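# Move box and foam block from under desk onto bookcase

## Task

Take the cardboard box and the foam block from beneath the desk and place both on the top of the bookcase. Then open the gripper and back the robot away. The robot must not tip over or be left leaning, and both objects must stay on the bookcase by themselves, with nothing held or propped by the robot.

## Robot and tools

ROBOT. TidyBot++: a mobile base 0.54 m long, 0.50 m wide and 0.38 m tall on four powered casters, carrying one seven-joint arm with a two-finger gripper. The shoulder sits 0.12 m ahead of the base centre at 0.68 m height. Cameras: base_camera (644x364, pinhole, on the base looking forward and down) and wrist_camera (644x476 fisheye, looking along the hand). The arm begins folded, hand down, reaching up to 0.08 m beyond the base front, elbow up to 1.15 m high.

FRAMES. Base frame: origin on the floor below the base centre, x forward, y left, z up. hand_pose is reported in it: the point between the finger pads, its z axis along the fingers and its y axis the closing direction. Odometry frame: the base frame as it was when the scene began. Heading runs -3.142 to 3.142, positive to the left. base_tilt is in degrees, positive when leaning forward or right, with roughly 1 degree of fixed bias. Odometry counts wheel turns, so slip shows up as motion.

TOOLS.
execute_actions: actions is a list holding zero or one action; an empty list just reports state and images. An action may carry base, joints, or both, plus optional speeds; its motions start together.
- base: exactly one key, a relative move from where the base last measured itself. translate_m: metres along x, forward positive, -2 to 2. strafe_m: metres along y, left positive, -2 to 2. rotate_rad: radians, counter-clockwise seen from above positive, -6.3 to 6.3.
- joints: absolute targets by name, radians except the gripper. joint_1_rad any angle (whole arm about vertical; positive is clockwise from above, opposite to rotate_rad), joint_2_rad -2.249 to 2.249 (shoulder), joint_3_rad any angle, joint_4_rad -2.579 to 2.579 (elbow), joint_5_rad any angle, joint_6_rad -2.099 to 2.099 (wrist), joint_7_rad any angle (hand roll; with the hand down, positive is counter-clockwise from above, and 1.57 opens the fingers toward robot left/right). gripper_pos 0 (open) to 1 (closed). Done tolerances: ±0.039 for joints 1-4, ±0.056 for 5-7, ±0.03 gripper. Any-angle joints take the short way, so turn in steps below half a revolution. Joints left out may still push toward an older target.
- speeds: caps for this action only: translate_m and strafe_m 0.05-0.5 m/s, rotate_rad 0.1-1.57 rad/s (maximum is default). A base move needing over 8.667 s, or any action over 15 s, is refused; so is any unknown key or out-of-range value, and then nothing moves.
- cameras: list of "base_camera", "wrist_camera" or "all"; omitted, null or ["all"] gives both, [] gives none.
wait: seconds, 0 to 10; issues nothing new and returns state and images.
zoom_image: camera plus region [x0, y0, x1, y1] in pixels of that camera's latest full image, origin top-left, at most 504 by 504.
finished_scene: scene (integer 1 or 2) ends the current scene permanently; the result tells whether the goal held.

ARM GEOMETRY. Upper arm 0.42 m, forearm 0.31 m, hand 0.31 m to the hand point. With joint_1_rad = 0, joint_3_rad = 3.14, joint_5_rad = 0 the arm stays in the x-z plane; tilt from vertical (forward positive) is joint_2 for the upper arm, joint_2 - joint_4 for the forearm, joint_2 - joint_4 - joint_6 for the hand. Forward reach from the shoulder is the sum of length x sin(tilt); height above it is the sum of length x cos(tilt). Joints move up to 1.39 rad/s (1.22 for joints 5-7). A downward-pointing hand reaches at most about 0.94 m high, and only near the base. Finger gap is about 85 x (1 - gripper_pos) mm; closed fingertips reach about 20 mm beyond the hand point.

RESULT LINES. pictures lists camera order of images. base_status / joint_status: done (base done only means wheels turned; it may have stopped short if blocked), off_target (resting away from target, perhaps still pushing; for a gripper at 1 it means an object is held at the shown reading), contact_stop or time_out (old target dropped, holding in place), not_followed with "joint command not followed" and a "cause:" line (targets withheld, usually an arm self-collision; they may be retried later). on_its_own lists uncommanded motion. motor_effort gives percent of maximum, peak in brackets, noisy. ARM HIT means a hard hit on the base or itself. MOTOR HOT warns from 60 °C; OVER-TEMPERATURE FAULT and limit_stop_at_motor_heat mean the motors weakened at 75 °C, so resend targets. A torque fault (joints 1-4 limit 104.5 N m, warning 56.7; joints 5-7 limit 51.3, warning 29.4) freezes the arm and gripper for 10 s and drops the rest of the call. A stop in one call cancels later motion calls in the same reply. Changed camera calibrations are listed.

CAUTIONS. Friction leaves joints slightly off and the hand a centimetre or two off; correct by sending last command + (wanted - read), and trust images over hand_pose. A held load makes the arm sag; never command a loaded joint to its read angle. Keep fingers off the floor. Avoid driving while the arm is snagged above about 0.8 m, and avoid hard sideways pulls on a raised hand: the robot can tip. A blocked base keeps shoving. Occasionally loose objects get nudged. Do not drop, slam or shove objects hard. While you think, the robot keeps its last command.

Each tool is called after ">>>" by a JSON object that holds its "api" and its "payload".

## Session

>>> {"api": "execute_actions", "payload": {"actions": [{"joints": {"joint_6_rad": 0.3}}]}}

Scene clock: 1.47 s.
base_odometry: x=+0.000 y=+0.000 heading=+0.000 (m, m, rad; odometry frame)
base_tilt: forward=+0.0 right=+0.1 (deg)
base_status: not commanded
joint_positions: joint_1_rad=-0.044 joint_2_rad=-0.323 joint_3_rad=+3.103 joint_4_rad=-2.507 joint_5_rad=+0.002 joint_6_rad=+0.276 joint_7_rad=+1.589 gripper_pos=+0.000
joint_status: all done
motor_effort: joint_1_rad=+0(0) joint_2_rad=-8(8) joint_3_rad=+0(0) joint_4_rad=+19(19) joint_5_rad=+1(1) joint_6_rad=+8(8) joint_7_rad=-1(1) (%)
hand_pose: x=+0.5343 y=+0.0364 z=+0.7966 quat_wxyz=(-0.013, +0.815, +0.045, +0.578) (m; base frame)
pictures: base_camera, wrist_camera
camera_calibration (this result's frames):
wrist_camera: T_world_to_cam=[[0.118225, -0.992605, -0.0275201, 0.00334907], [-0.289567, -0.0079527, -0.957125, 0.976895], [0.949828, 0.121125, -0.288366, -0.146018], [0, 0, 0, 1]] pos_world=[0.421173, 0.0287796, 0.892996]
Images, in order (width x height): base_camera 644x364, wrist_camera 644x476.

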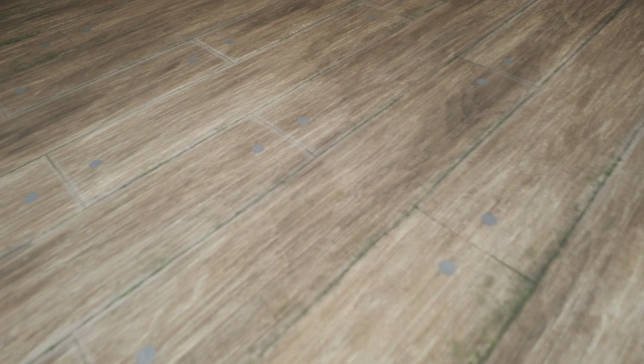

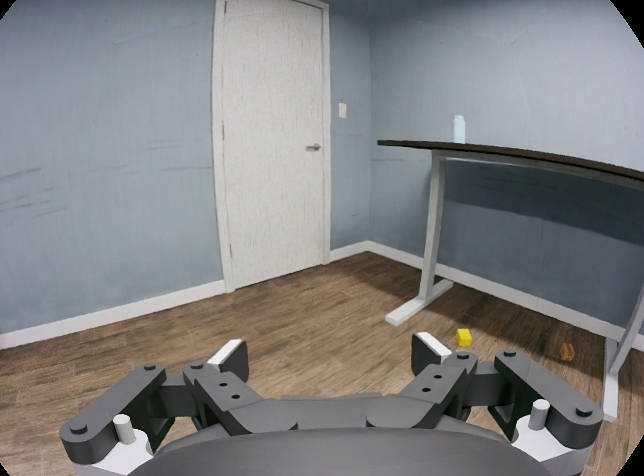

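>>> {"api": "execute_actions", "payload": {"actions": [{"joints": {"joint_1_rad": 1.3}}], "cameras": ["wrist_camera"]}}

>>> {"api": "execute_actions", "payload": {"actions": [{"joints": {"joint_1_rad": 2.8}}], "cameras": ["wrist_camera"]}}

Scene clock: 4.33 s.
base_odometry: x=+0.000 y=+0.000 heading=+0.000 (m, m, rad; odometry frame)
base_tilt: forward=+0.0 right=+0.1 (deg)
base_status: not commanded
joint_positions: joint_1_rad=+1.281 joint_2_rad=-0.323 joint_3_rad=+3.103 joint_4_rad=-2.507 joint_5_rad=+0.002 joint_6_rad=+0.276 joint_7_rad=+1.589 gripper_pos=+0.000
joint_status: all done
motor_effort: joint_1_rad=+0(1) joint_2_rad=-8(8) joint_3_rad=+0(1) joint_4_rad=+19(19) joint_5_rad=+0(0) joint_6_rad=+8(8) joint_7_rad=+0(1) (%)
hand_pose: x=+0.2557 y=-0.3939 z=+0.7966 quat_wxyz=(+0.346, +0.670, -0.465, +0.464) (m; base frame)
pictures: wrist_camera
camera_calibration (this result's frames):
wrist_camera: T_world_to_cam=[[-0.933763, -0.356833, -0.02752, 0.128535], [-0.0783627, 0.278876, -0.957125, 0.951762], [0.349209, -0.891571, -0.288366, -0.0745441], [0, 0, 0, 1]] pos_world=[0.220636, -0.286019, 0.892996]
Images, in order (width x height): wrist_camera 644x476.

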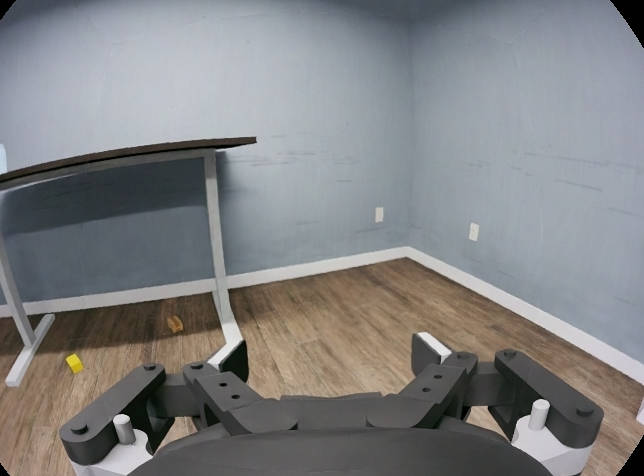

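Scene clock: 7.07 s.
base_odometry: x=+0.000 y=+0.000 heading=+0.000 (m, m, rad; odometry frame)
base_tilt: forward=+0.0 right=+0.1 (deg)
base_status: not commanded
joint_positions: joint_1_rad=+2.781 joint_2_rad=-0.323 joint_3_rad=+3.103 joint_4_rad=-2.507 joint_5_rad=+0.002 joint_6_rad=+0.276 joint_7_rad=+1.589 gripper_pos=+0.000
joint_status: all done
motor_effort: joint_1_rad=+0(1) joint_2_rad=-8(8) joint_3_rad=+0(1) joint_4_rad=+19(19) joint_5_rad=+0(0) joint_6_rad=+9(8) joint_7_rad=-1(1) (%)
hand_pose: x=-0.2642 y=-0.1642 z=+0.7966 quat_wxyz=(+0.569, +0.173, -0.797, +0.104) (m; base frame)
pictures: wrist_camera
camera_calibration (this result's frames):
wrist_camera: T_world_to_cam=[[-0.421997, 0.90618, -0.0275205, 0.0676358], [0.272634, 0.0978948, -0.957124, 0.909993], [-0.864632, -0.411406, -0.288367, 0.0699037], [0, 0, 0, 1]] pos_world=[-0.159112, -0.121615, 0.892996]
Images, in order (width x height): wrist_camera 644x476.

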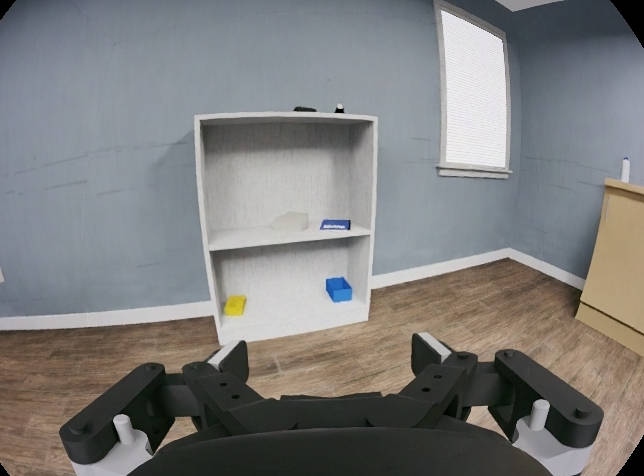

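>>> {"api": "execute_actions", "payload": {"actions": [{"base": {"rotate_rad": -0.86}, "joints": {"joint_1_rad": 0.0}}], "cameras": []}}

>>> {"api": "execute_actions", "payload": {"actions": [{"base": {"strafe_m": 0.3}, "joints": {"joint_2_rad": 1.39, "joint_3_rad": 3.14, "joint_4_rad": -1.465, "joint_6_rad": -0.32}}], "cameras": []}}

>>> {"api": "execute_actions", "payload": {"actions": [{"base": {"translate_m": 0.8}}]}}

Scene clock: 12.87 s.
base_odometry: x=+0.000 y=+0.000 heading=-0.859 (m, m, rad; odometry frame)
base_tilt: forward=+0.0 right=+0.1 (deg)
base_status: done
joint_positions: joint_1_rad=+0.019 joint_2_rad=-0.323 joint_3_rad=+3.103 joint_4_rad=-2.507 joint_5_rad=+0.002 joint_6_rad=+0.276 joint_7_rad=+1.589 gripper_pos=+0.000
joint_status: all done
motor_effort: joint_1_rad=+0(1) joint_2_rad=-8(9) joint_3_rad=+0(1) joint_4_rad=+19(19) joint_5_rad=+0(0) joint_6_rad=+8(8) joint_7_rad=-1(1) (%)
hand_pose: x=+0.5358 y=+0.0102 z=+0.7966 quat_wxyz=(+0.006, +0.816, +0.019, +0.578) (m; base frame)
pictures: none
No camera images: the call's "cameras" was empty. Leave "cameras" out to get every camera's image.

Scene clock: 15.77 s.
base_odometry: x=+0.227 y=+0.196 heading=-0.860 (m, m, rad; odometry frame)
base_tilt: forward=+0.0 right=+0.0 (deg)
base_status: done
joint_positions: joint_1_rad=+0.012 joint_2_rad=+1.380 joint_3_rad=+3.126 joint_4_rad=-1.488 joint_5_rad=+0.002 joint_6_rad=-0.277 joint_7_rad=+1.589 gripper_pos=+0.000
joint_status: all done
motor_effort: joint_1_rad=+0(1) joint_2_rad=-44(47) joint_3_rad=-1(2) joint_4_rad=+4(20) joint_5_rad=+1(0) joint_6_rad=+0(8) joint_7_rad=-1(1) (%)
hand_pose: x=+0.6158 y=+0.0048 z=+0.1477 quat_wxyz=(-0.007, +1.000, +0.006, -0.002) (m; base frame)
pictures: none
No camera images: the call's "cameras" was empty. Leave "cameras" out to get every camera's image.

Scene clock: 18.70 s.
base_odometry: x=+0.750 y=-0.410 heading=-0.859 (m, m, rad; odometry frame)
base_tilt: forward=+0.0 right=+0.0 (deg)
base_status: done
joint_positions: joint_1_rad=+0.012 joint_2_rad=+1.381 joint_3_rad=+3.127 joint_4_rad=-1.480 joint_5_rad=+0.002 joint_6_rad=-0.280 joint_7_rad=+1.589 gripper_pos=+0.000
joint_status: not commanded
motor_effort: joint_1_rad=+0(1) joint_2_rad=-44(47) joint_3_rad=-1(2) joint_4_rad=+5(6) joint_5_rad=+0(0) joint_6_rad=+0(1) joint_7_rad=-1(1) (%)
hand_pose: x=+0.6198 y=+0.0042 z=+0.1482 quat_wxyz=(-0.007, +1.000, +0.005, +0.001) (m; base frame)
pictures: base_camera, wrist_camera
camera_calibration (this result's frames):
wrist_camera: T_world_to_cam=[[-0.0343424, -0.99745, -0.062559, 0.0431925], [-0.998321, 0.0371591, -0.0444315, 0.684625], [0.0466428, 0.0609281, -0.997052, 0.254835], [0, 0, 0, 1]] pos_world=[0.673073, 0.00211568, 0.287204]
Images, in order (width x height): base_camera 644x364, wrist_camera 644x476.

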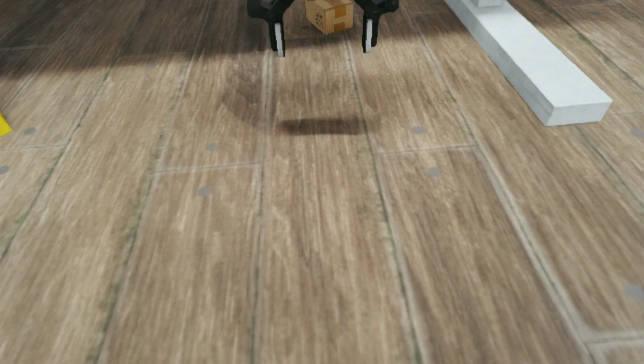

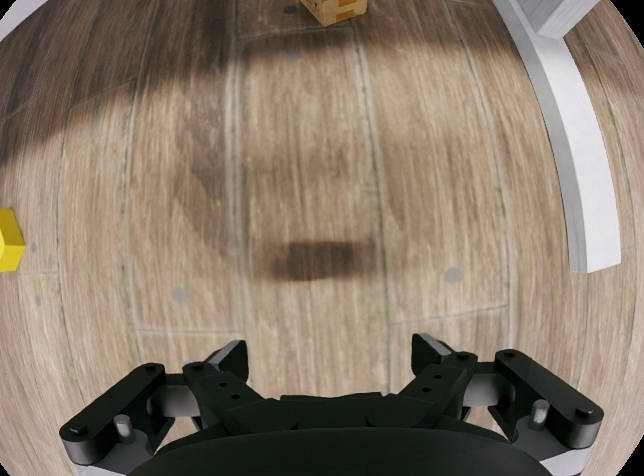

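>>> {"api": "execute_actions", "payload": {"actions": [{"base": {"translate_m": 0.25}}]}}

Scene clock: 20.97 s.
base_odometry: x=+0.914 y=-0.599 heading=-0.859 (m, m, rad; odometry frame)
base_tilt: forward=+0.0 right=+0.0 (deg)
base_status: done
joint_positions: joint_1_rad=+0.012 joint_2_rad=+1.381 joint_3_rad=+3.127 joint_4_rad=-1.474 joint_5_rad=+0.002 joint_6_rad=-0.281 joint_7_rad=+1.589 gripper_pos=+0.000
joint_status: not commanded
motor_effort: joint_1_rad=+0(1) joint_2_rad=-44(46) joint_3_rad=-2(2) joint_4_rad=+5(6) joint_5_rad=+0(0) joint_6_rad=+1(1) joint_7_rad=-1(1) (%)
hand_pose: x=+0.6227 y=+0.0040 z=+0.1487 quat_wxyz=(-0.007, +1.000, +0.005, +0.003) (m; base frame)
pictures: base_camera, wrist_camera
camera_calibration (this result's frames):
wrist_camera: T_world_to_cam=[[-0.0341978, -0.997469, -0.0623369, 0.0429546], [-0.998114, 0.0372689, -0.0487875, 0.688077], [0.0509873, 0.0605509, -0.996862, 0.252408], [0, 0, 0, 1]] pos_world=[0.675378, 0.00191847, 0.287864]
Images, in order (width x height): base_camera 644x364, wrist_camera 644x476.

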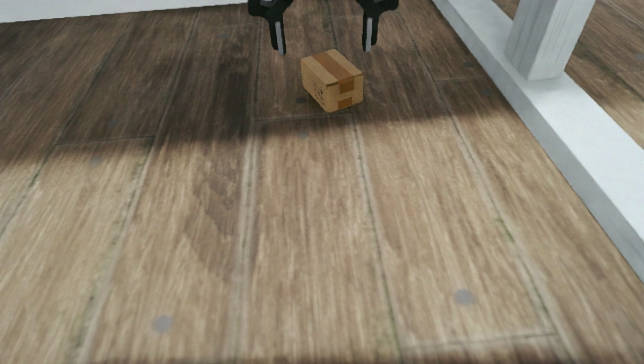

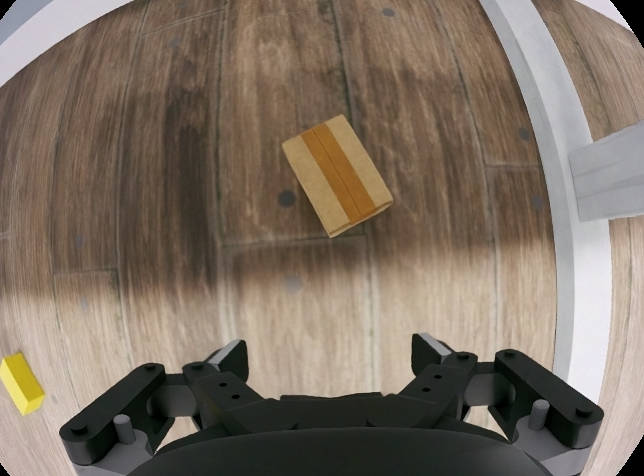

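>>> {"api": "execute_actions", "payload": {"actions": [{"base": {"translate_m": 0.12}, "joints": {"joint_7_rad": 2.16}}]}}

Scene clock: 22.70 s.
base_odometry: x=+0.992 y=-0.690 heading=-0.859 (m, m, rad; odometry frame)
base_tilt: forward=+0.0 right=+0.0 (deg)
base_status: done
joint_positions: joint_1_rad=+0.012 joint_2_rad=+1.381 joint_3_rad=+3.127 joint_4_rad=-1.472 joint_5_rad=+0.002 joint_6_rad=-0.281 joint_7_rad=+2.134 gripper_pos=+0.000
joint_status: all done
motor_effort: joint_1_rad=+0(2) joint_2_rad=-46(47) joint_3_rad=-1(2) joint_4_rad=+5(6) joint_5_rad=+0(0) joint_6_rad=+0(1) joint_7_rad=-1(1) (%)
hand_pose: x=+0.6242 y=+0.0037 z=+0.1489 quat_wxyz=(-0.005, +0.962, +0.274, +0.006) (m; base frame)
pictures: base_camera, wrist_camera
camera_calibration (this result's frames):
wrist_camera: T_world_to_cam=[[0.488342, -0.870834, -0.0563041, -0.284759], [-0.872366, -0.485511, -0.0570714, 0.614322], [0.0223634, 0.0769882, -0.996781, 0.270362], [0, 0, 0, 1]] pos_world=[0.668927, 0.0294678, 0.288519]
Images, in order (width x height): base_camera 644x364, wrist_camera 644x476.

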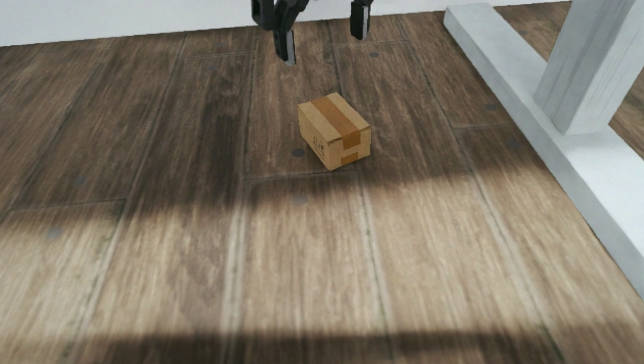

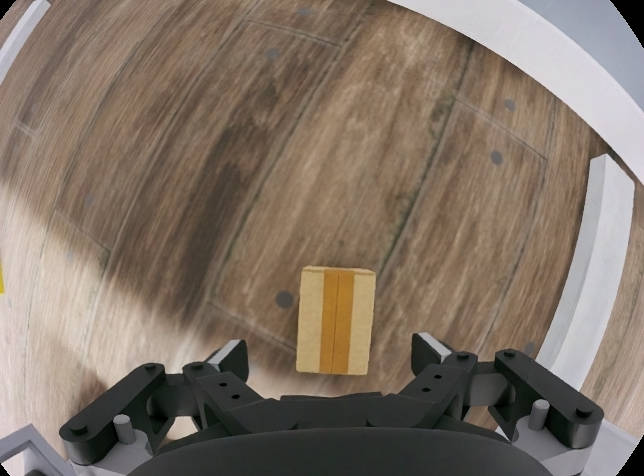

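>>> {"api": "execute_actions", "payload": {"actions": [{"base": {"strafe_m": -0.01}}], "cameras": ["wrist_camera"]}}

Scene clock: 23.90 s.
base_odometry: x=+0.985 y=-0.697 heading=-0.858 (m, m, rad; odometry frame)
base_tilt: forward=+0.0 right=+0.0 (deg)
base_status: done
joint_positions: joint_1_rad=+0.010 joint_2_rad=+1.381 joint_3_rad=+3.132 joint_4_rad=-1.472 joint_5_rad=+0.002 joint_6_rad=-0.281 joint_7_rad=+2.134 gripper_pos=+0.000
joint_status: not commanded
motor_effort: joint_1_rad=+0(2) joint_2_rad=-45(46) joint_3_rad=-1(2) joint_4_rad=+5(6) joint_5_rad=+1(0) joint_6_rad=+1(1) joint_7_rad=-1(1) (%)
hand_pose: x=+0.6242 y=+0.0021 z=+0.1488 quat_wxyz=(-0.003, +0.961, +0.275, +0.005) (m; base frame)
pictures: wrist_camera
camera_calibration (this result's frames):
wrist_camera: T_world_to_cam=[[0.489574, -0.870378, -0.052531, -0.287486], [-0.871679, -0.486992, -0.0549085, 0.612771], [0.022209, 0.0726719, -0.997109, 0.270552], [0, 0, 0, 1]] pos_world=[0.668876, 0.0285315, 0.288315]
Images, in order (width x height): wrist_camera 644x476.

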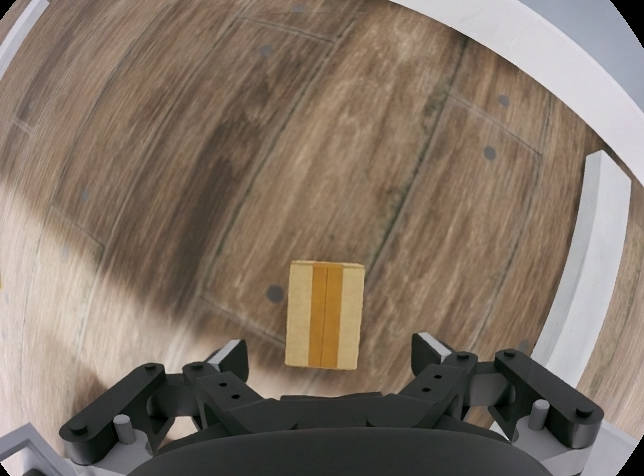

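Well centred now. Lowering onto the box.

>>> {"api": "execute_actions", "payload": {"actions": [{"joints": {"joint_2_rad": 1.672, "joint_4_rad": -1.15, "joint_6_rad": -0.35}}]}}

Scene clock: 25.53 s.
base_odometry: x=+0.985 y=-0.697 heading=-0.858 (m, m, rad; odometry frame)
base_tilt: forward=+0.0 right=+0.1 (deg)
base_status: not commanded
joint_positions: joint_1_rad=+0.010 joint_2_rad=+1.610 joint_3_rad=+3.130 joint_4_rad=-1.174 joint_5_rad=+0.002 joint_6_rad=-0.349 joint_7_rad=+2.134 gripper_pos=+0.000
joint_status: joint_2_rad off_target (ended at +1.610, target +1.672); the others done
motor_effort: joint_1_rad=+0(4) joint_2_rad=-32(47) joint_3_rad=+0(4) joint_4_rad=+7(10) joint_5_rad=+0(2) joint_6_rad=+5(11) joint_7_rad=-1(2) (%)
hand_pose: x=+0.6520 y=+0.0027 z=+0.0598 quat_wxyz=(-0.004, +0.962, +0.274, +0.005) (m; base frame)
pictures: base_camera, wrist_camera
camera_calibration (this result's frames):
wrist_camera: T_world_to_cam=[[0.4879, -0.87126, -0.0534775, -0.304169], [-0.872598, -0.485205, -0.0561116, 0.633058], [0.0229402, 0.0740412, -0.996991, 0.180621], [0, 0, 0, 1]] pos_world=[0.696666, 0.028779, 0.199333]
Images, in order (width x height): base_camera 644x364, wrist_camera 644x476.

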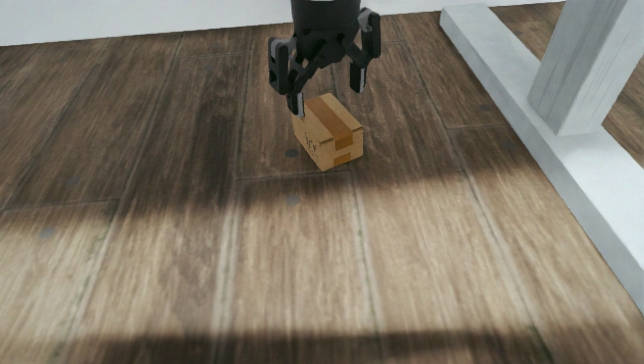

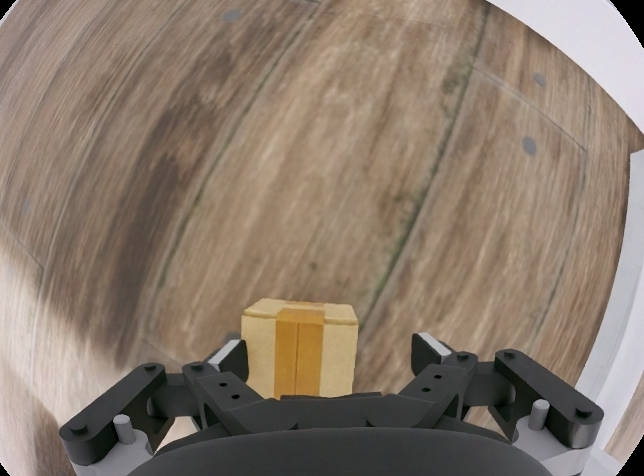

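>>> {"api": "execute_actions", "payload": {"actions": [{"joints": {"joint_2_rad": 1.5, "joint_4_rad": -1.33, "joint_6_rad": -0.3}}]}}

Scene clock: 27.07 s.
base_odometry: x=+0.985 y=-0.697 heading=-0.858 (m, m, rad; odometry frame)
base_tilt: forward=+0.0 right=+0.1 (deg)
base_status: not commanded
joint_positions: joint_1_rad=+0.010 joint_2_rad=+1.513 joint_3_rad=+3.131 joint_4_rad=-1.314 joint_5_rad=+0.002 joint_6_rad=-0.343 joint_7_rad=+2.134 gripper_pos=+0.000
joint_status: all done
motor_effort: joint_1_rad=+0(1) joint_2_rad=-46(47) joint_3_rad=-2(1) joint_4_rad=+5(8) joint_5_rad=+0(1) joint_6_rad=+0(7) joint_7_rad=-1(1) (%)
hand_pose: x=+0.6276 y=+0.0030 z=+0.0960 quat_wxyz=(-0.009, +0.961, +0.275, -0.012) (m; base frame)
pictures: base_camera, wrist_camera
camera_calibration (this result's frames):
wrist_camera: T_world_to_cam=[[0.4869, -0.87052, -0.0715783, -0.287621], [-0.873351, -0.486484, -0.0243217, 0.611354], [-0.0136492, 0.0743552, -0.997138, 0.240307], [0, 0, 0, 1]] pos_world=[0.677249, 0.0291661, 0.233901]
Images, in order (width x height): base_camera 644x364, wrist_camera 644x476.

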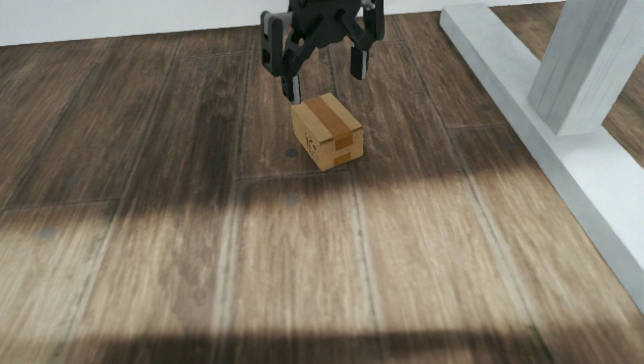

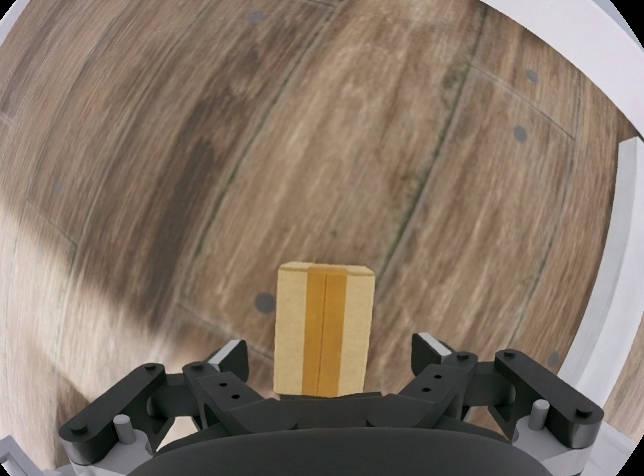

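>>> {"api": "execute_actions", "payload": {"actions": [{"joints": {"joint_2_rad": 1.572, "joint_4_rad": -1.25}}], "cameras": []}}

>>> {"api": "execute_actions", "payload": {"actions": [{"joints": {"joint_2_rad": 1.623, "joint_4_rad": -1.20}}], "cameras": ["wrist_camera"]}}

Scene clock: 29.20 s.
base_odometry: x=+0.985 y=-0.697 heading=-0.858 (m, m, rad; odometry frame)
base_tilt: forward=+0.0 right=+0.1 (deg)
base_status: not commanded
joint_positions: joint_1_rad=+0.010 joint_2_rad=+1.559 joint_3_rad=+3.131 joint_4_rad=-1.264 joint_5_rad=+0.002 joint_6_rad=-0.343 joint_7_rad=+2.134 gripper_pos=+0.000
joint_status: all done
motor_effort: joint_1_rad=+0(0) joint_2_rad=-46(48) joint_3_rad=-1(1) joint_4_rad=+5(7) joint_5_rad=+0(0) joint_6_rad=+0(0) joint_7_rad=-1(1) (%)
hand_pose: x=+0.6312 y=+0.0030 z=+0.0774 quat_wxyz=(-0.008, +0.962, +0.274, -0.010) (m; base frame)
pictures: none
No camera images: the call's "cameras" was empty. Leave "cameras" out to get every camera's image.

Scene clock: 30.03 s.
base_odometry: x=+0.985 y=-0.697 heading=-0.858 (m, m, rad; odometry frame)
base_tilt: forward=+0.0 right=+0.1 (deg)
base_status: not commanded
joint_positions: joint_1_rad=+0.010 joint_2_rad=+1.609 joint_3_rad=+3.131 joint_4_rad=-1.215 joint_5_rad=+0.002 joint_6_rad=-0.342 joint_7_rad=+2.134 gripper_pos=+0.000
joint_status: all done
motor_effort: joint_1_rad=+0(0) joint_2_rad=-46(47) joint_3_rad=-1(1) joint_4_rad=+5(6) joint_5_rad=+0(0) joint_6_rad=+0(0) joint_7_rad=-1(1) (%)
hand_pose: x=+0.6297 y=+0.0029 z=+0.0559 quat_wxyz=(-0.009, +0.962, +0.274, -0.011) (m; base frame)
pictures: wrist_camera
camera_calibration (this result's frames):
wrist_camera: T_world_to_cam=[[0.486168, -0.871054, -0.0700371, -0.291237], [-0.873803, -0.485527, -0.027051, 0.612592], [-0.010442, 0.0743499, -0.997178, 0.198291], [0, 0, 0, 1]] pos_world=[0.678946, 0.0290037, 0.193905]
Images, in order (width x height): wrist_camera 644x476.

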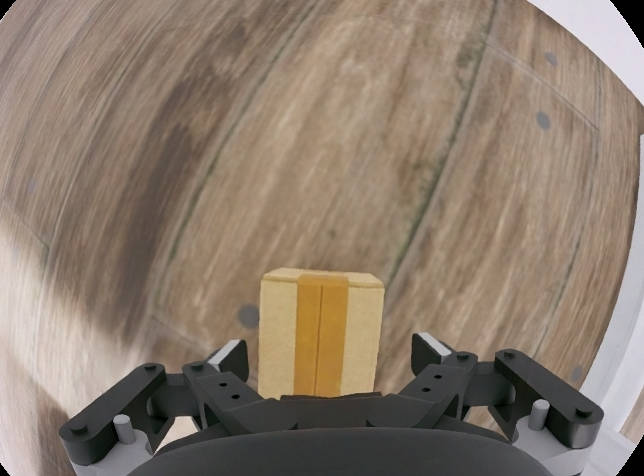

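>>> {"api": "execute_actions", "payload": {"actions": [{"joints": {"joint_2_rad": 1.68, "joint_4_rad": -1.155}}]}}

Scene clock: 31.03 s.
base_odometry: x=+0.985 y=-0.697 heading=-0.858 (m, m, rad; odometry frame)
base_tilt: forward=+0.0 right=+0.0 (deg)
base_status: not commanded
joint_positions: joint_1_rad=+0.010 joint_2_rad=+1.668 joint_3_rad=+3.131 joint_4_rad=-1.171 joint_5_rad=+0.002 joint_6_rad=-0.342 joint_7_rad=+2.134 gripper_pos=+0.000
joint_status: all done
motor_effort: joint_1_rad=+0(0) joint_2_rad=-45(48) joint_3_rad=-1(2) joint_4_rad=+5(6) joint_5_rad=+0(1) joint_6_rad=+0(0) joint_7_rad=-1(0) (%)
hand_pose: x=+0.6189 y=+0.0030 z=+0.0298 quat_wxyz=(-0.011, +0.962, +0.274, -0.018) (m; base frame)
pictures: base_camera, wrist_camera
camera_calibration (this result's frames):
wrist_camera: T_world_to_cam=[[0.484646, -0.871283, -0.0773547, -0.286632], [-0.874346, -0.485098, -0.0141005, 0.602445], [-0.0252391, 0.0744685, -0.996904, 0.18131], [0, 0, 0, 1]] pos_world=[0.670236, 0.0290058, 0.167071]
Images, in order (width x height): base_camera 644x364, wrist_camera 644x476.

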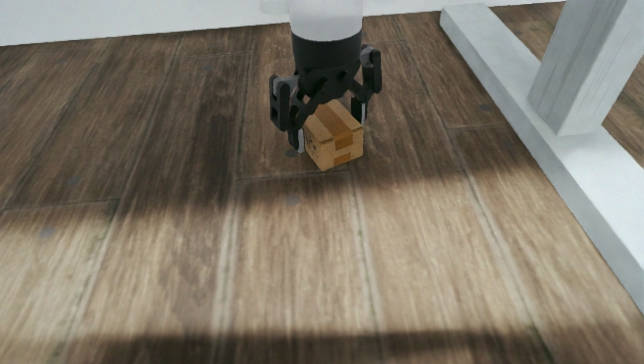

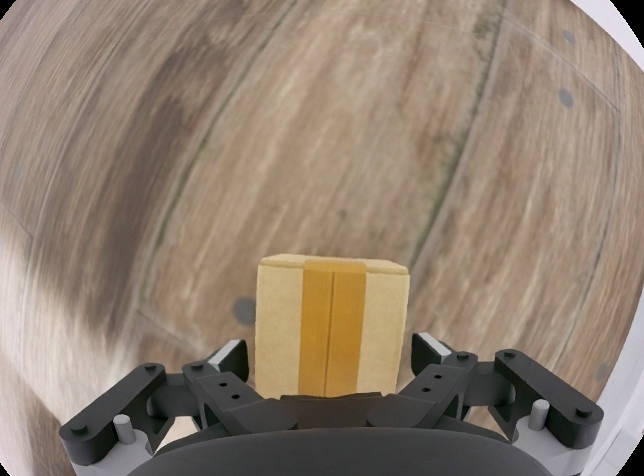

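>>> {"api": "execute_actions", "payload": {"actions": [{"joints": {"gripper_pos": 1.0}}], "cameras": ["wrist_camera"]}}

Scene clock: 32.27 s.
base_odometry: x=+0.985 y=-0.697 heading=-0.858 (m, m, rad; odometry frame)
base_tilt: forward=+0.0 right=+0.0 (deg)
base_status: not commanded
joint_positions: joint_1_rad=+0.010 joint_2_rad=+1.667 joint_3_rad=+3.131 joint_4_rad=-1.170 joint_5_rad=+0.002 joint_6_rad=-0.342 joint_7_rad=+2.134 gripper_pos=+0.335
joint_status: gripper_pos off_target (ended at +0.335, target +1.000)
motor_effort: joint_1_rad=+0(2) joint_2_rad=-42(47) joint_3_rad=-2(3) joint_4_rad=+6(8) joint_5_rad=+0(0) joint_6_rad=+2(3) joint_7_rad=-1(1) (%)
hand_pose: x=+0.6206 y=+0.0027 z=+0.0308 quat_wxyz=(-0.010, +0.962, +0.274, -0.016) (m; base frame)
pictures: wrist_camera
camera_calibration (this result's frames):
wrist_camera: T_world_to_cam=[[0.484895, -0.871302, -0.0755593, -0.287819], [-0.874288, -0.485129, -0.0164519, 0.603862], [-0.0223214, 0.074038, -0.997006, 0.180547], [0, 0, 0, 1]] pos_world=[0.671541, 0.0288063, 0.168194]
Images, in order (width x height): wrist_camera 644x476.

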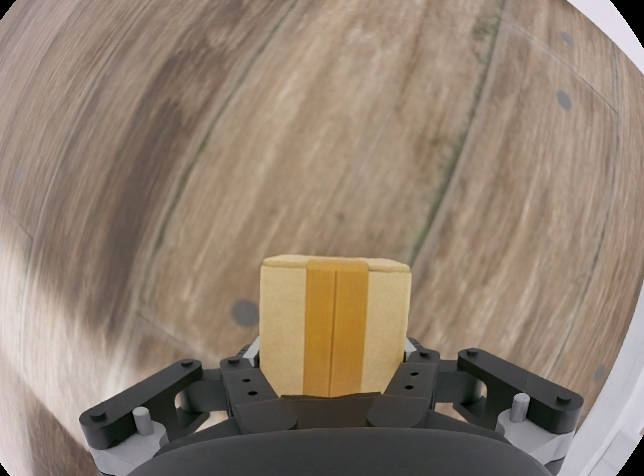

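>>> {"api": "execute_actions", "payload": {"actions": [{"joints": {"joint_2_rad": 1.38, "joint_4_rad": -1.48, "joint_6_rad": -0.27}}], "cameras": []}}

>>> {"api": "execute_actions", "payload": {"actions": [{"base": {"translate_m": -1.21}, "joints": {"joint_7_rad": 1.56}}], "cameras": ["base_camera"]}}

>>> {"api": "execute_actions", "payload": {"actions": [{"base": {"rotate_rad": -1.573}, "joints": {"joint_2_rad": -0.1, "joint_4_rad": -1.51, "joint_6_rad": -0.1}}]}}

Scene clock: 34.60 s.
base_odometry: x=+0.985 y=-0.697 heading=-0.858 (m, m, rad; odometry frame)
base_tilt: forward=+0.0 right=+0.0 (deg)
base_status: not commanded
joint_positions: joint_1_rad=+0.010 joint_2_rad=+1.386 joint_3_rad=+3.131 joint_4_rad=-1.458 joint_5_rad=+0.002 joint_6_rad=-0.312 joint_7_rad=+2.134 gripper_pos=+0.335
joint_status: all done
motor_effort: joint_1_rad=+0(1) joint_2_rad=-46(49) joint_3_rad=-2(2) joint_4_rad=+5(6) joint_5_rad=+0(0) joint_6_rad=+0(2) joint_7_rad=-1(0) (%)
hand_pose: x=+0.6204 y=+0.0029 z=+0.1476 quat_wxyz=(-0.007, +0.961, +0.275, -0.006) (m; base frame)
pictures: none
No camera images: the call's "cameras" was empty. Leave "cameras" out to get every camera's image.

Scene clock: 38.30 s.
base_odometry: x=+0.194 y=+0.219 heading=-0.858 (m, m, rad; odometry frame)
base_tilt: forward=+0.0 right=+0.1 (deg)
base_status: done
joint_positions: joint_1_rad=+0.009 joint_2_rad=+1.386 joint_3_rad=+3.131 joint_4_rad=-1.466 joint_5_rad=+0.002 joint_6_rad=-0.309 joint_7_rad=+1.586 gripper_pos=+0.335
joint_status: all done
motor_effort: joint_1_rad=+0(1) joint_2_rad=-45(48) joint_3_rad=-1(2) joint_4_rad=+5(6) joint_5_rad=+0(0) joint_6_rad=+0(0) joint_7_rad=-1(1) (%)
hand_pose: x=+0.6162 y=+0.0030 z=+0.1469 quat_wxyz=(-0.005, +1.000, +0.005, -0.010) (m; base frame)
pictures: base_camera
Images, in order (width x height): base_camera 644x364.

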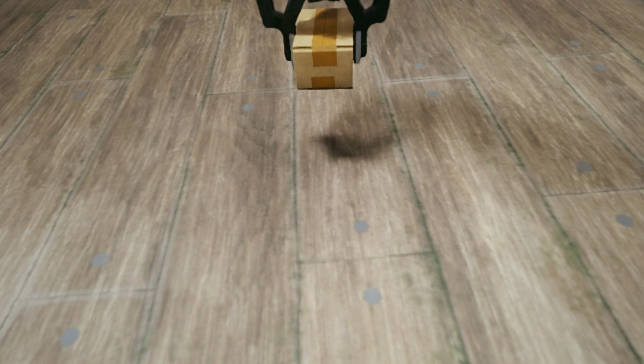

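Scene clock: 41.27 s.
base_odometry: x=+0.194 y=+0.219 heading=-2.431 (m, m, rad; odometry frame)
base_tilt: forward=+0.0 right=+0.0 (deg)
base_status: done
joint_positions: joint_1_rad=+0.017 joint_2_rad=-0.090 joint_3_rad=+3.149 joint_4_rad=-1.493 joint_5_rad=+0.002 joint_6_rad=-0.147 joint_7_rad=+1.586 gripper_pos=+0.336
joint_status: all done
motor_effort: joint_1_rad=+0(8) joint_2_rad=-22(51) joint_3_rad=+0(6) joint_4_rad=+23(23) joint_5_rad=+0(1) joint_6_rad=+10(10) joint_7_rad=-1(0) (%)
hand_pose: x=+0.7025 y=-0.0134 z=+1.1593 quat_wxyz=(+0.015, +0.700, -0.003, +0.714) (m; base frame)
pictures: base_camera, wrist_camera
camera_calibration (this result's frames):
wrist_camera: T_world_to_cam=[[0.0242863, -0.999316, -0.0278717, 0.0103156], [0.0642045, 0.0293815, -0.997504, 1.17112], [0.997641, 0.0224362, 0.0648741, -0.63954], [0, 0, 0, 1]] pos_world=[0.56259, -0.00975197, 1.20998]
Images, in order (width x height): base_camera 644x364, wrist_camera 644x476.

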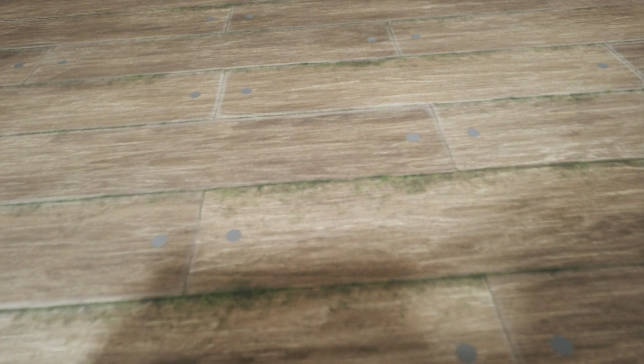

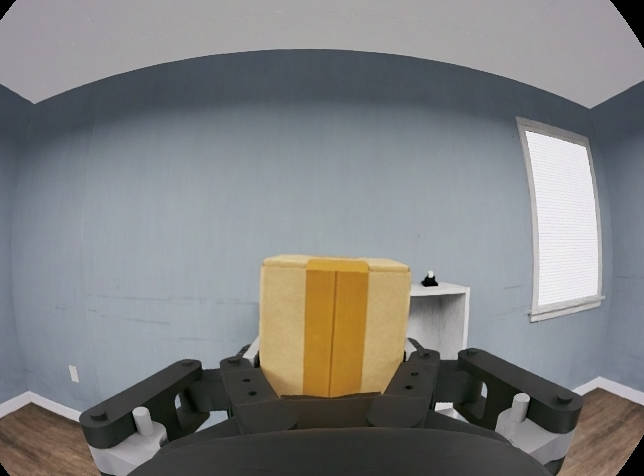

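>>> {"api": "execute_actions", "payload": {"actions": [{"base": {"translate_m": 0.85}}]}}

Scene clock: 44.33 s.
base_odometry: x=-0.451 y=-0.335 heading=-2.432 (m, m, rad; odometry frame)
base_tilt: forward=+0.0 right=+0.0 (deg)
base_status: done
joint_positions: joint_1_rad=+0.017 joint_2_rad=-0.091 joint_3_rad=+3.149 joint_4_rad=-1.497 joint_5_rad=+0.002 joint_6_rad=-0.146 joint_7_rad=+1.586 gripper_pos=+0.336
joint_status: not commanded
motor_effort: joint_1_rad=+0(1) joint_2_rad=-20(26) joint_3_rad=+0(1) joint_4_rad=+23(24) joint_5_rad=+1(0) joint_6_rad=+9(10) joint_7_rad=-1(1) (%)
hand_pose: x=+0.7019 y=-0.0133 z=+1.1587 quat_wxyz=(+0.015, +0.700, -0.003, +0.714) (m; base frame)
pictures: base_camera, wrist_camera
camera_calibration (this result's frames):
wrist_camera: T_world_to_cam=[[0.0244022, -0.999313, -0.027878, 0.0103182], [0.0641029, 0.029393, -0.99751, 1.17062], [0.997645, 0.0225544, 0.0647762, -0.638856], [0, 0, 0, 1]] pos_world=[0.562059, -0.00968791, 1.20937]
Images, in order (width x height): base_camera 644x364, wrist_camera 644x476.

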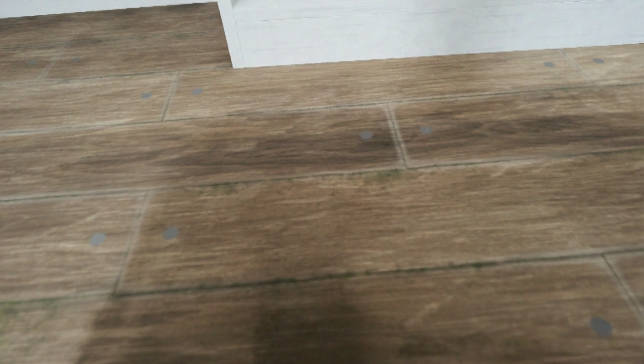

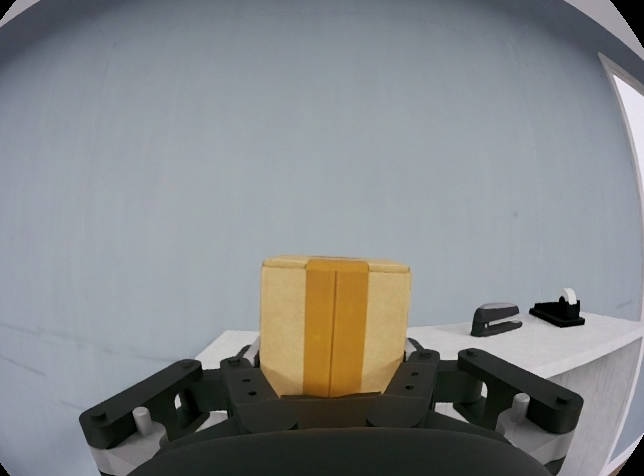

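>>> {"api": "execute_actions", "payload": {"actions": [{"base": {"translate_m": 0.27}}]}}

Scene clock: 46.57 s.
base_odometry: x=-0.656 y=-0.511 heading=-2.432 (m, m, rad; odometry frame)
base_tilt: forward=+0.0 right=+0.0 (deg)
base_status: done
joint_positions: joint_1_rad=+0.017 joint_2_rad=-0.088 joint_3_rad=+3.149 joint_4_rad=-1.498 joint_5_rad=+0.002 joint_6_rad=-0.145 joint_7_rad=+1.586 gripper_pos=+0.336
joint_status: not commanded
motor_effort: joint_1_rad=+0(0) joint_2_rad=-21(27) joint_3_rad=+0(1) joint_4_rad=+23(24) joint_5_rad=+0(0) joint_6_rad=+10(11) joint_7_rad=-1(1) (%)
hand_pose: x=+0.7036 y=-0.0133 z=+1.1561 quat_wxyz=(+0.015, +0.702, -0.003, +0.712) (m; base frame)
pictures: base_camera, wrist_camera
camera_calibration (this result's frames):
wrist_camera: T_world_to_cam=[[0.0242963, -0.999311, -0.0280431, 0.0104452], [0.0602463, 0.029464, -0.997749, 1.17097], [0.997888, 0.0225521, 0.0609207, -0.636035], [0, 0, 0, 1]] pos_world=[0.563891, -0.00971971, 1.20738]
Images, in order (width x height): base_camera 644x364, wrist_camera 644x476.

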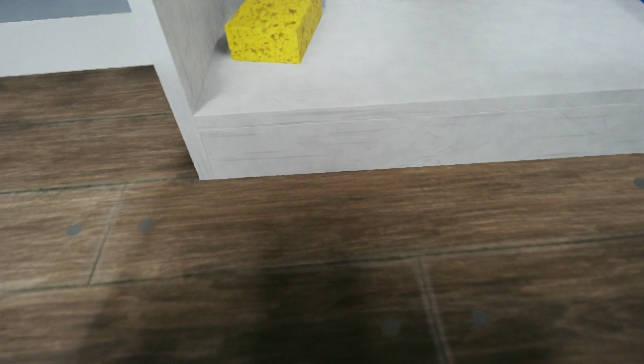

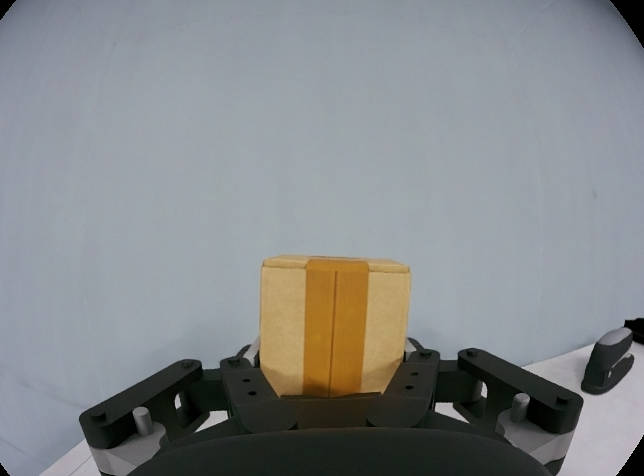

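>>> {"api": "execute_actions", "payload": {"actions": [{"joints": {"joint_6_rad": -0.31}}], "cameras": ["wrist_camera"]}}

Scene clock: 47.60 s.
base_odometry: x=-0.656 y=-0.511 heading=-2.432 (m, m, rad; odometry frame)
base_tilt: forward=+0.0 right=+0.0 (deg)
base_status: not commanded
joint_positions: joint_1_rad=+0.017 joint_2_rad=-0.089 joint_3_rad=+3.149 joint_4_rad=-1.507 joint_5_rad=+0.002 joint_6_rad=-0.285 joint_7_rad=+1.586 gripper_pos=+0.336
joint_status: all done
motor_effort: joint_1_rad=+0(0) joint_2_rad=-21(24) joint_3_rad=+0(0) joint_4_rad=+23(25) joint_5_rad=+0(0) joint_6_rad=+10(11) joint_7_rad=-1(1) (%)
hand_pose: x=+0.7010 y=-0.0133 z=+1.1075 quat_wxyz=(+0.014, +0.752, -0.003, +0.659) (m; base frame)
pictures: wrist_camera
camera_calibration (this result's frames):
wrist_camera: T_world_to_cam=[[0.0194265, -0.9992, -0.0349667, 0.0202348], [-0.0877539, 0.0331343, -0.995591, 1.22406], [0.995953, 0.0224093, -0.0870399, -0.465221], [0, 0, 0, 1]] pos_world=[0.570361, -0.00991447, 1.17888]
Images, in order (width x height): wrist_camera 644x476.

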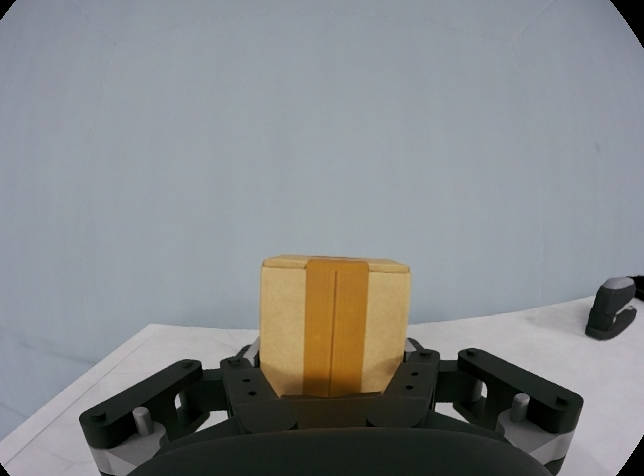

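>>> {"api": "execute_actions", "payload": {"actions": [{"joints": {"joint_4_rad": -1.535}}], "cameras": ["wrist_camera"]}}

Scene clock: 48.33 s.
base_odometry: x=-0.656 y=-0.511 heading=-2.432 (m, m, rad; odometry frame)
base_tilt: forward=+0.0 right=+0.0 (deg)
base_status: not commanded
joint_positions: joint_1_rad=+0.017 joint_2_rad=-0.092 joint_3_rad=+3.149 joint_4_rad=-1.512 joint_5_rad=+0.002 joint_6_rad=-0.285 joint_7_rad=+1.586 gripper_pos=+0.336
joint_status: all done
motor_effort: joint_1_rad=+0(0) joint_2_rad=-20(22) joint_3_rad=+0(0) joint_4_rad=+21(23) joint_5_rad=+0(0) joint_6_rad=+8(10) joint_7_rad=-1(1) (%)
hand_pose: x=+0.6997 y=-0.0133 z=+1.1063 quat_wxyz=(+0.014, +0.753, -0.003, +0.658) (m; base frame)
pictures: wrist_camera
camera_calibration (this result's frames):
wrist_camera: T_world_to_cam=[[0.0193678, -0.999197, -0.0350653, 0.0203905], [-0.0895096, 0.0331982, -0.995433, 1.2238], [0.995798, 0.0224181, -0.0887948, -0.462029], [0, 0, 0, 1]] pos_world=[0.569235, -0.00989606, 1.1779]
Images, in order (width x height): wrist_camera 644x476.

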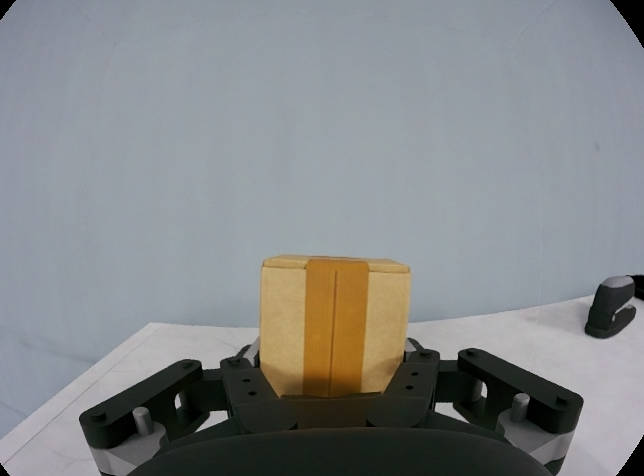

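>>> {"api": "execute_actions", "payload": {"actions": [{"joints": {"gripper_pos": 0.0}}], "cameras": ["wrist_camera"]}}

>>> {"api": "execute_actions", "payload": {"actions": [{"base": {"translate_m": -0.35}, "joints": {"joint_4_rad": -1.47}, "speeds": {"translate_m": 0.3}}], "cameras": ["wrist_camera"]}}

Scene clock: 49.80 s.
base_odometry: x=-0.656 y=-0.511 heading=-2.432 (m, m, rad; odometry frame)
base_tilt: forward=+0.0 right=+0.0 (deg)
base_status: not commanded
joint_positions: joint_1_rad=+0.017 joint_2_rad=-0.092 joint_3_rad=+3.149 joint_4_rad=-1.514 joint_5_rad=+0.002 joint_6_rad=-0.285 joint_7_rad=+1.586 gripper_pos=+0.000
joint_status: all done
motor_effort: joint_1_rad=+0(0) joint_2_rad=-21(21) joint_3_rad=+0(0) joint_4_rad=+22(22) joint_5_rad=+0(0) joint_6_rad=+9(9) joint_7_rad=-1(1) (%)
hand_pose: x=+0.6997 y=-0.0133 z=+1.1050 quat_wxyz=(+0.014, +0.754, -0.003, +0.657) (m; base frame)
pictures: wrist_camera
camera_calibration (this result's frames):
wrist_camera: T_world_to_cam=[[0.0192956, -0.999196, -0.0351569, 0.0204972], [-0.0915959, 0.033249, -0.995241, 1.22376], [0.995609, 0.022424, -0.0908806, -0.459718], [0, 0, 0, 1]] pos_world=[0.569395, -0.00989932, 1.17688]
Images, in order (width x height): wrist_camera 644x476.

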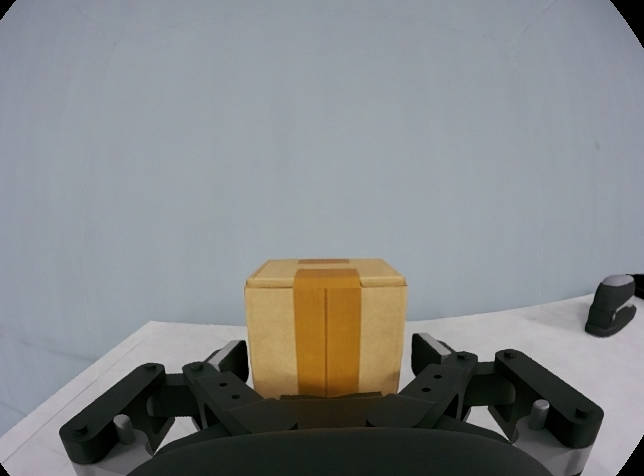

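Scene clock: 51.93 s.
base_odometry: x=-0.391 y=-0.283 heading=-2.432 (m, m, rad; odometry frame)
base_tilt: forward=+0.0 right=+0.0 (deg)
base_status: done
joint_positions: joint_1_rad=+0.017 joint_2_rad=-0.097 joint_3_rad=+3.148 joint_4_rad=-1.483 joint_5_rad=+0.002 joint_6_rad=-0.285 joint_7_rad=+1.586 gripper_pos=+0.000
joint_status: all done
motor_effort: joint_1_rad=+0(1) joint_2_rad=-20(27) joint_3_rad=+0(2) joint_4_rad=+22(24) joint_5_rad=+0(0) joint_6_rad=+9(9) joint_7_rad=-1(1) (%)
hand_pose: x=+0.6968 y=-0.0128 z=+1.1275 quat_wxyz=(+0.014, +0.741, -0.003, +0.671) (m; base frame)
pictures: wrist_camera
camera_calibration (this result's frames):
wrist_camera: T_world_to_cam=[[0.0212437, -0.999212, -0.0335269, 0.0186163], [-0.0550539, 0.0323145, -0.99796, 1.22346], [0.998257, 0.0230462, -0.054324, -0.497887], [0, 0, 0, 1]] pos_world=[0.56398, -0.00945951, 1.19455]
Images, in order (width x height): wrist_camera 644x476.

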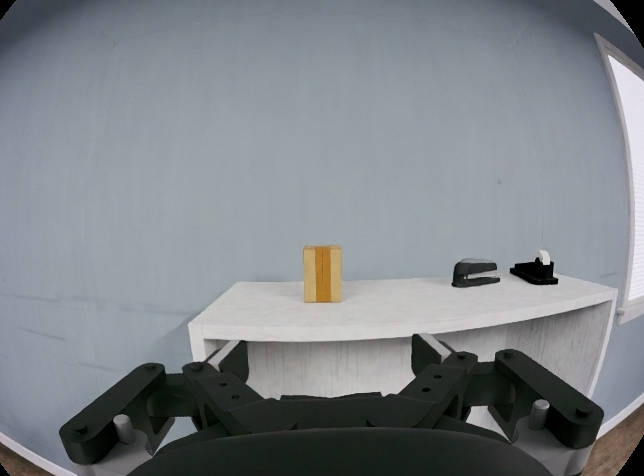

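>>> {"api": "execute_actions", "payload": {"actions": [{"base": {"translate_m": -1.34}, "joints": {"joint_2_rad": 1.39, "joint_4_rad": -1.475, "joint_6_rad": -0.28}}], "cameras": []}}

>>> {"api": "execute_actions", "payload": {"actions": [{"base": {"rotate_rad": 1.573}}], "cameras": []}}

>>> {"api": "execute_actions", "payload": {"actions": [{"base": {"translate_m": 0.6}}]}}

Scene clock: 57.73 s.
base_odometry: x=+0.627 y=+0.589 heading=-2.433 (m, m, rad; odometry frame)
base_tilt: forward=+0.0 right=+0.0 (deg)
base_status: done
joint_positions: joint_1_rad=+0.017 joint_2_rad=+1.381 joint_3_rad=+3.148 joint_4_rad=-1.482 joint_5_rad=+0.002 joint_6_rad=-0.285 joint_7_rad=+1.586 gripper_pos=+0.000
joint_status: all done
motor_effort: joint_1_rad=+0(0) joint_2_rad=-45(52) joint_3_rad=-1(1) joint_4_rad=+5(22) joint_5_rad=+1(0) joint_6_rad=+0(9) joint_7_rad=-1(0) (%)
hand_pose: x=+0.6166 y=-0.0115 z=+0.1475 quat_wxyz=(+0.004, +1.000, -0.001, -0.003) (m; base frame)
pictures: none
No camera images: the call's "cameras" was empty. Leave "cameras" out to get every camera's image.

Scene clock: 60.23 s.
base_odometry: x=+0.627 y=+0.589 heading=-0.860 (m, m, rad; odometry frame)
base_tilt: forward=+0.0 right=+0.0 (deg)
base_status: done
joint_positions: joint_1_rad=-0.010 joint_2_rad=+1.381 joint_3_rad=+3.133 joint_4_rad=-1.479 joint_5_rad=+0.002 joint_6_rad=-0.285 joint_7_rad=+1.586 gripper_pos=+0.000
joint_status: not commanded
motor_effort: joint_1_rad=+0(5) joint_2_rad=-44(45) joint_3_rad=-1(4) joint_4_rad=+5(5) joint_5_rad=+0(1) joint_6_rad=+0(1) joint_7_rad=-1(1) (%)
hand_pose: x=+0.6181 y=+0.0119 z=+0.1479 quat_wxyz=(-0.004, +1.000, +0.015, -0.002) (m; base frame)
pictures: none
No camera images: the call's "cameras" was empty. Leave "cameras" out to get every camera's image.

Scene clock: 62.77 s.
base_odometry: x=+1.019 y=+0.135 heading=-0.859 (m, m, rad; odometry frame)
base_tilt: forward=+0.0 right=+0.0 (deg)
base_status: done
joint_positions: joint_1_rad=-0.010 joint_2_rad=+1.382 joint_3_rad=+3.133 joint_4_rad=-1.479 joint_5_rad=+0.002 joint_6_rad=-0.285 joint_7_rad=+1.586 gripper_pos=+0.000
joint_status: not commanded
motor_effort: joint_1_rad=+0(2) joint_2_rad=-45(47) joint_3_rad=-1(2) joint_4_rad=+5(6) joint_5_rad=+1(0) joint_6_rad=+0(1) joint_7_rad=-2(1) (%)
hand_pose: x=+0.6179 y=+0.0119 z=+0.1477 quat_wxyz=(-0.004, +1.000, +0.015, -0.002) (m; base frame)
pictures: base_camera, wrist_camera
camera_calibration (this result's frames):
wrist_camera: T_world_to_cam=[[-0.0164223, -0.998258, -0.0566659, 0.0388232], [-0.999056, 0.0186615, -0.0392159, 0.682307], [0.0402051, 0.0559684, -0.997623, 0.258034], [0, 0, 0, 1]] pos_world=[0.671927, 0.0115809, 0.286378]
Images, in order (width x height): base_camera 644x364, wrist_camera 644x476.

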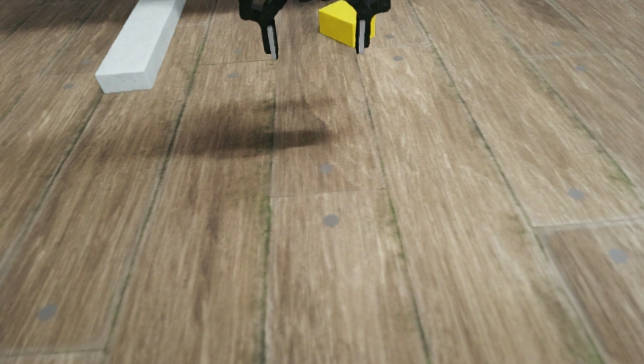

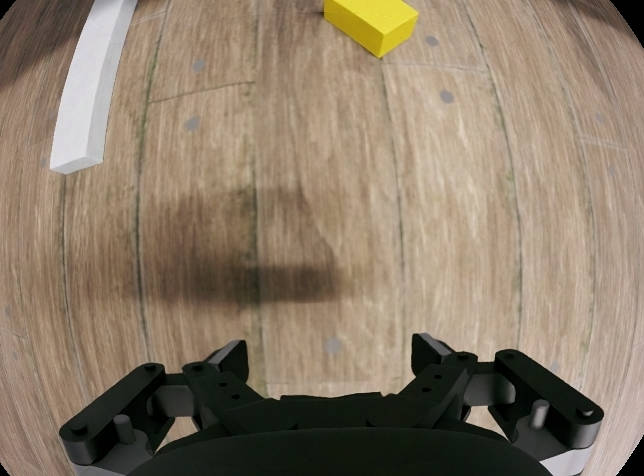

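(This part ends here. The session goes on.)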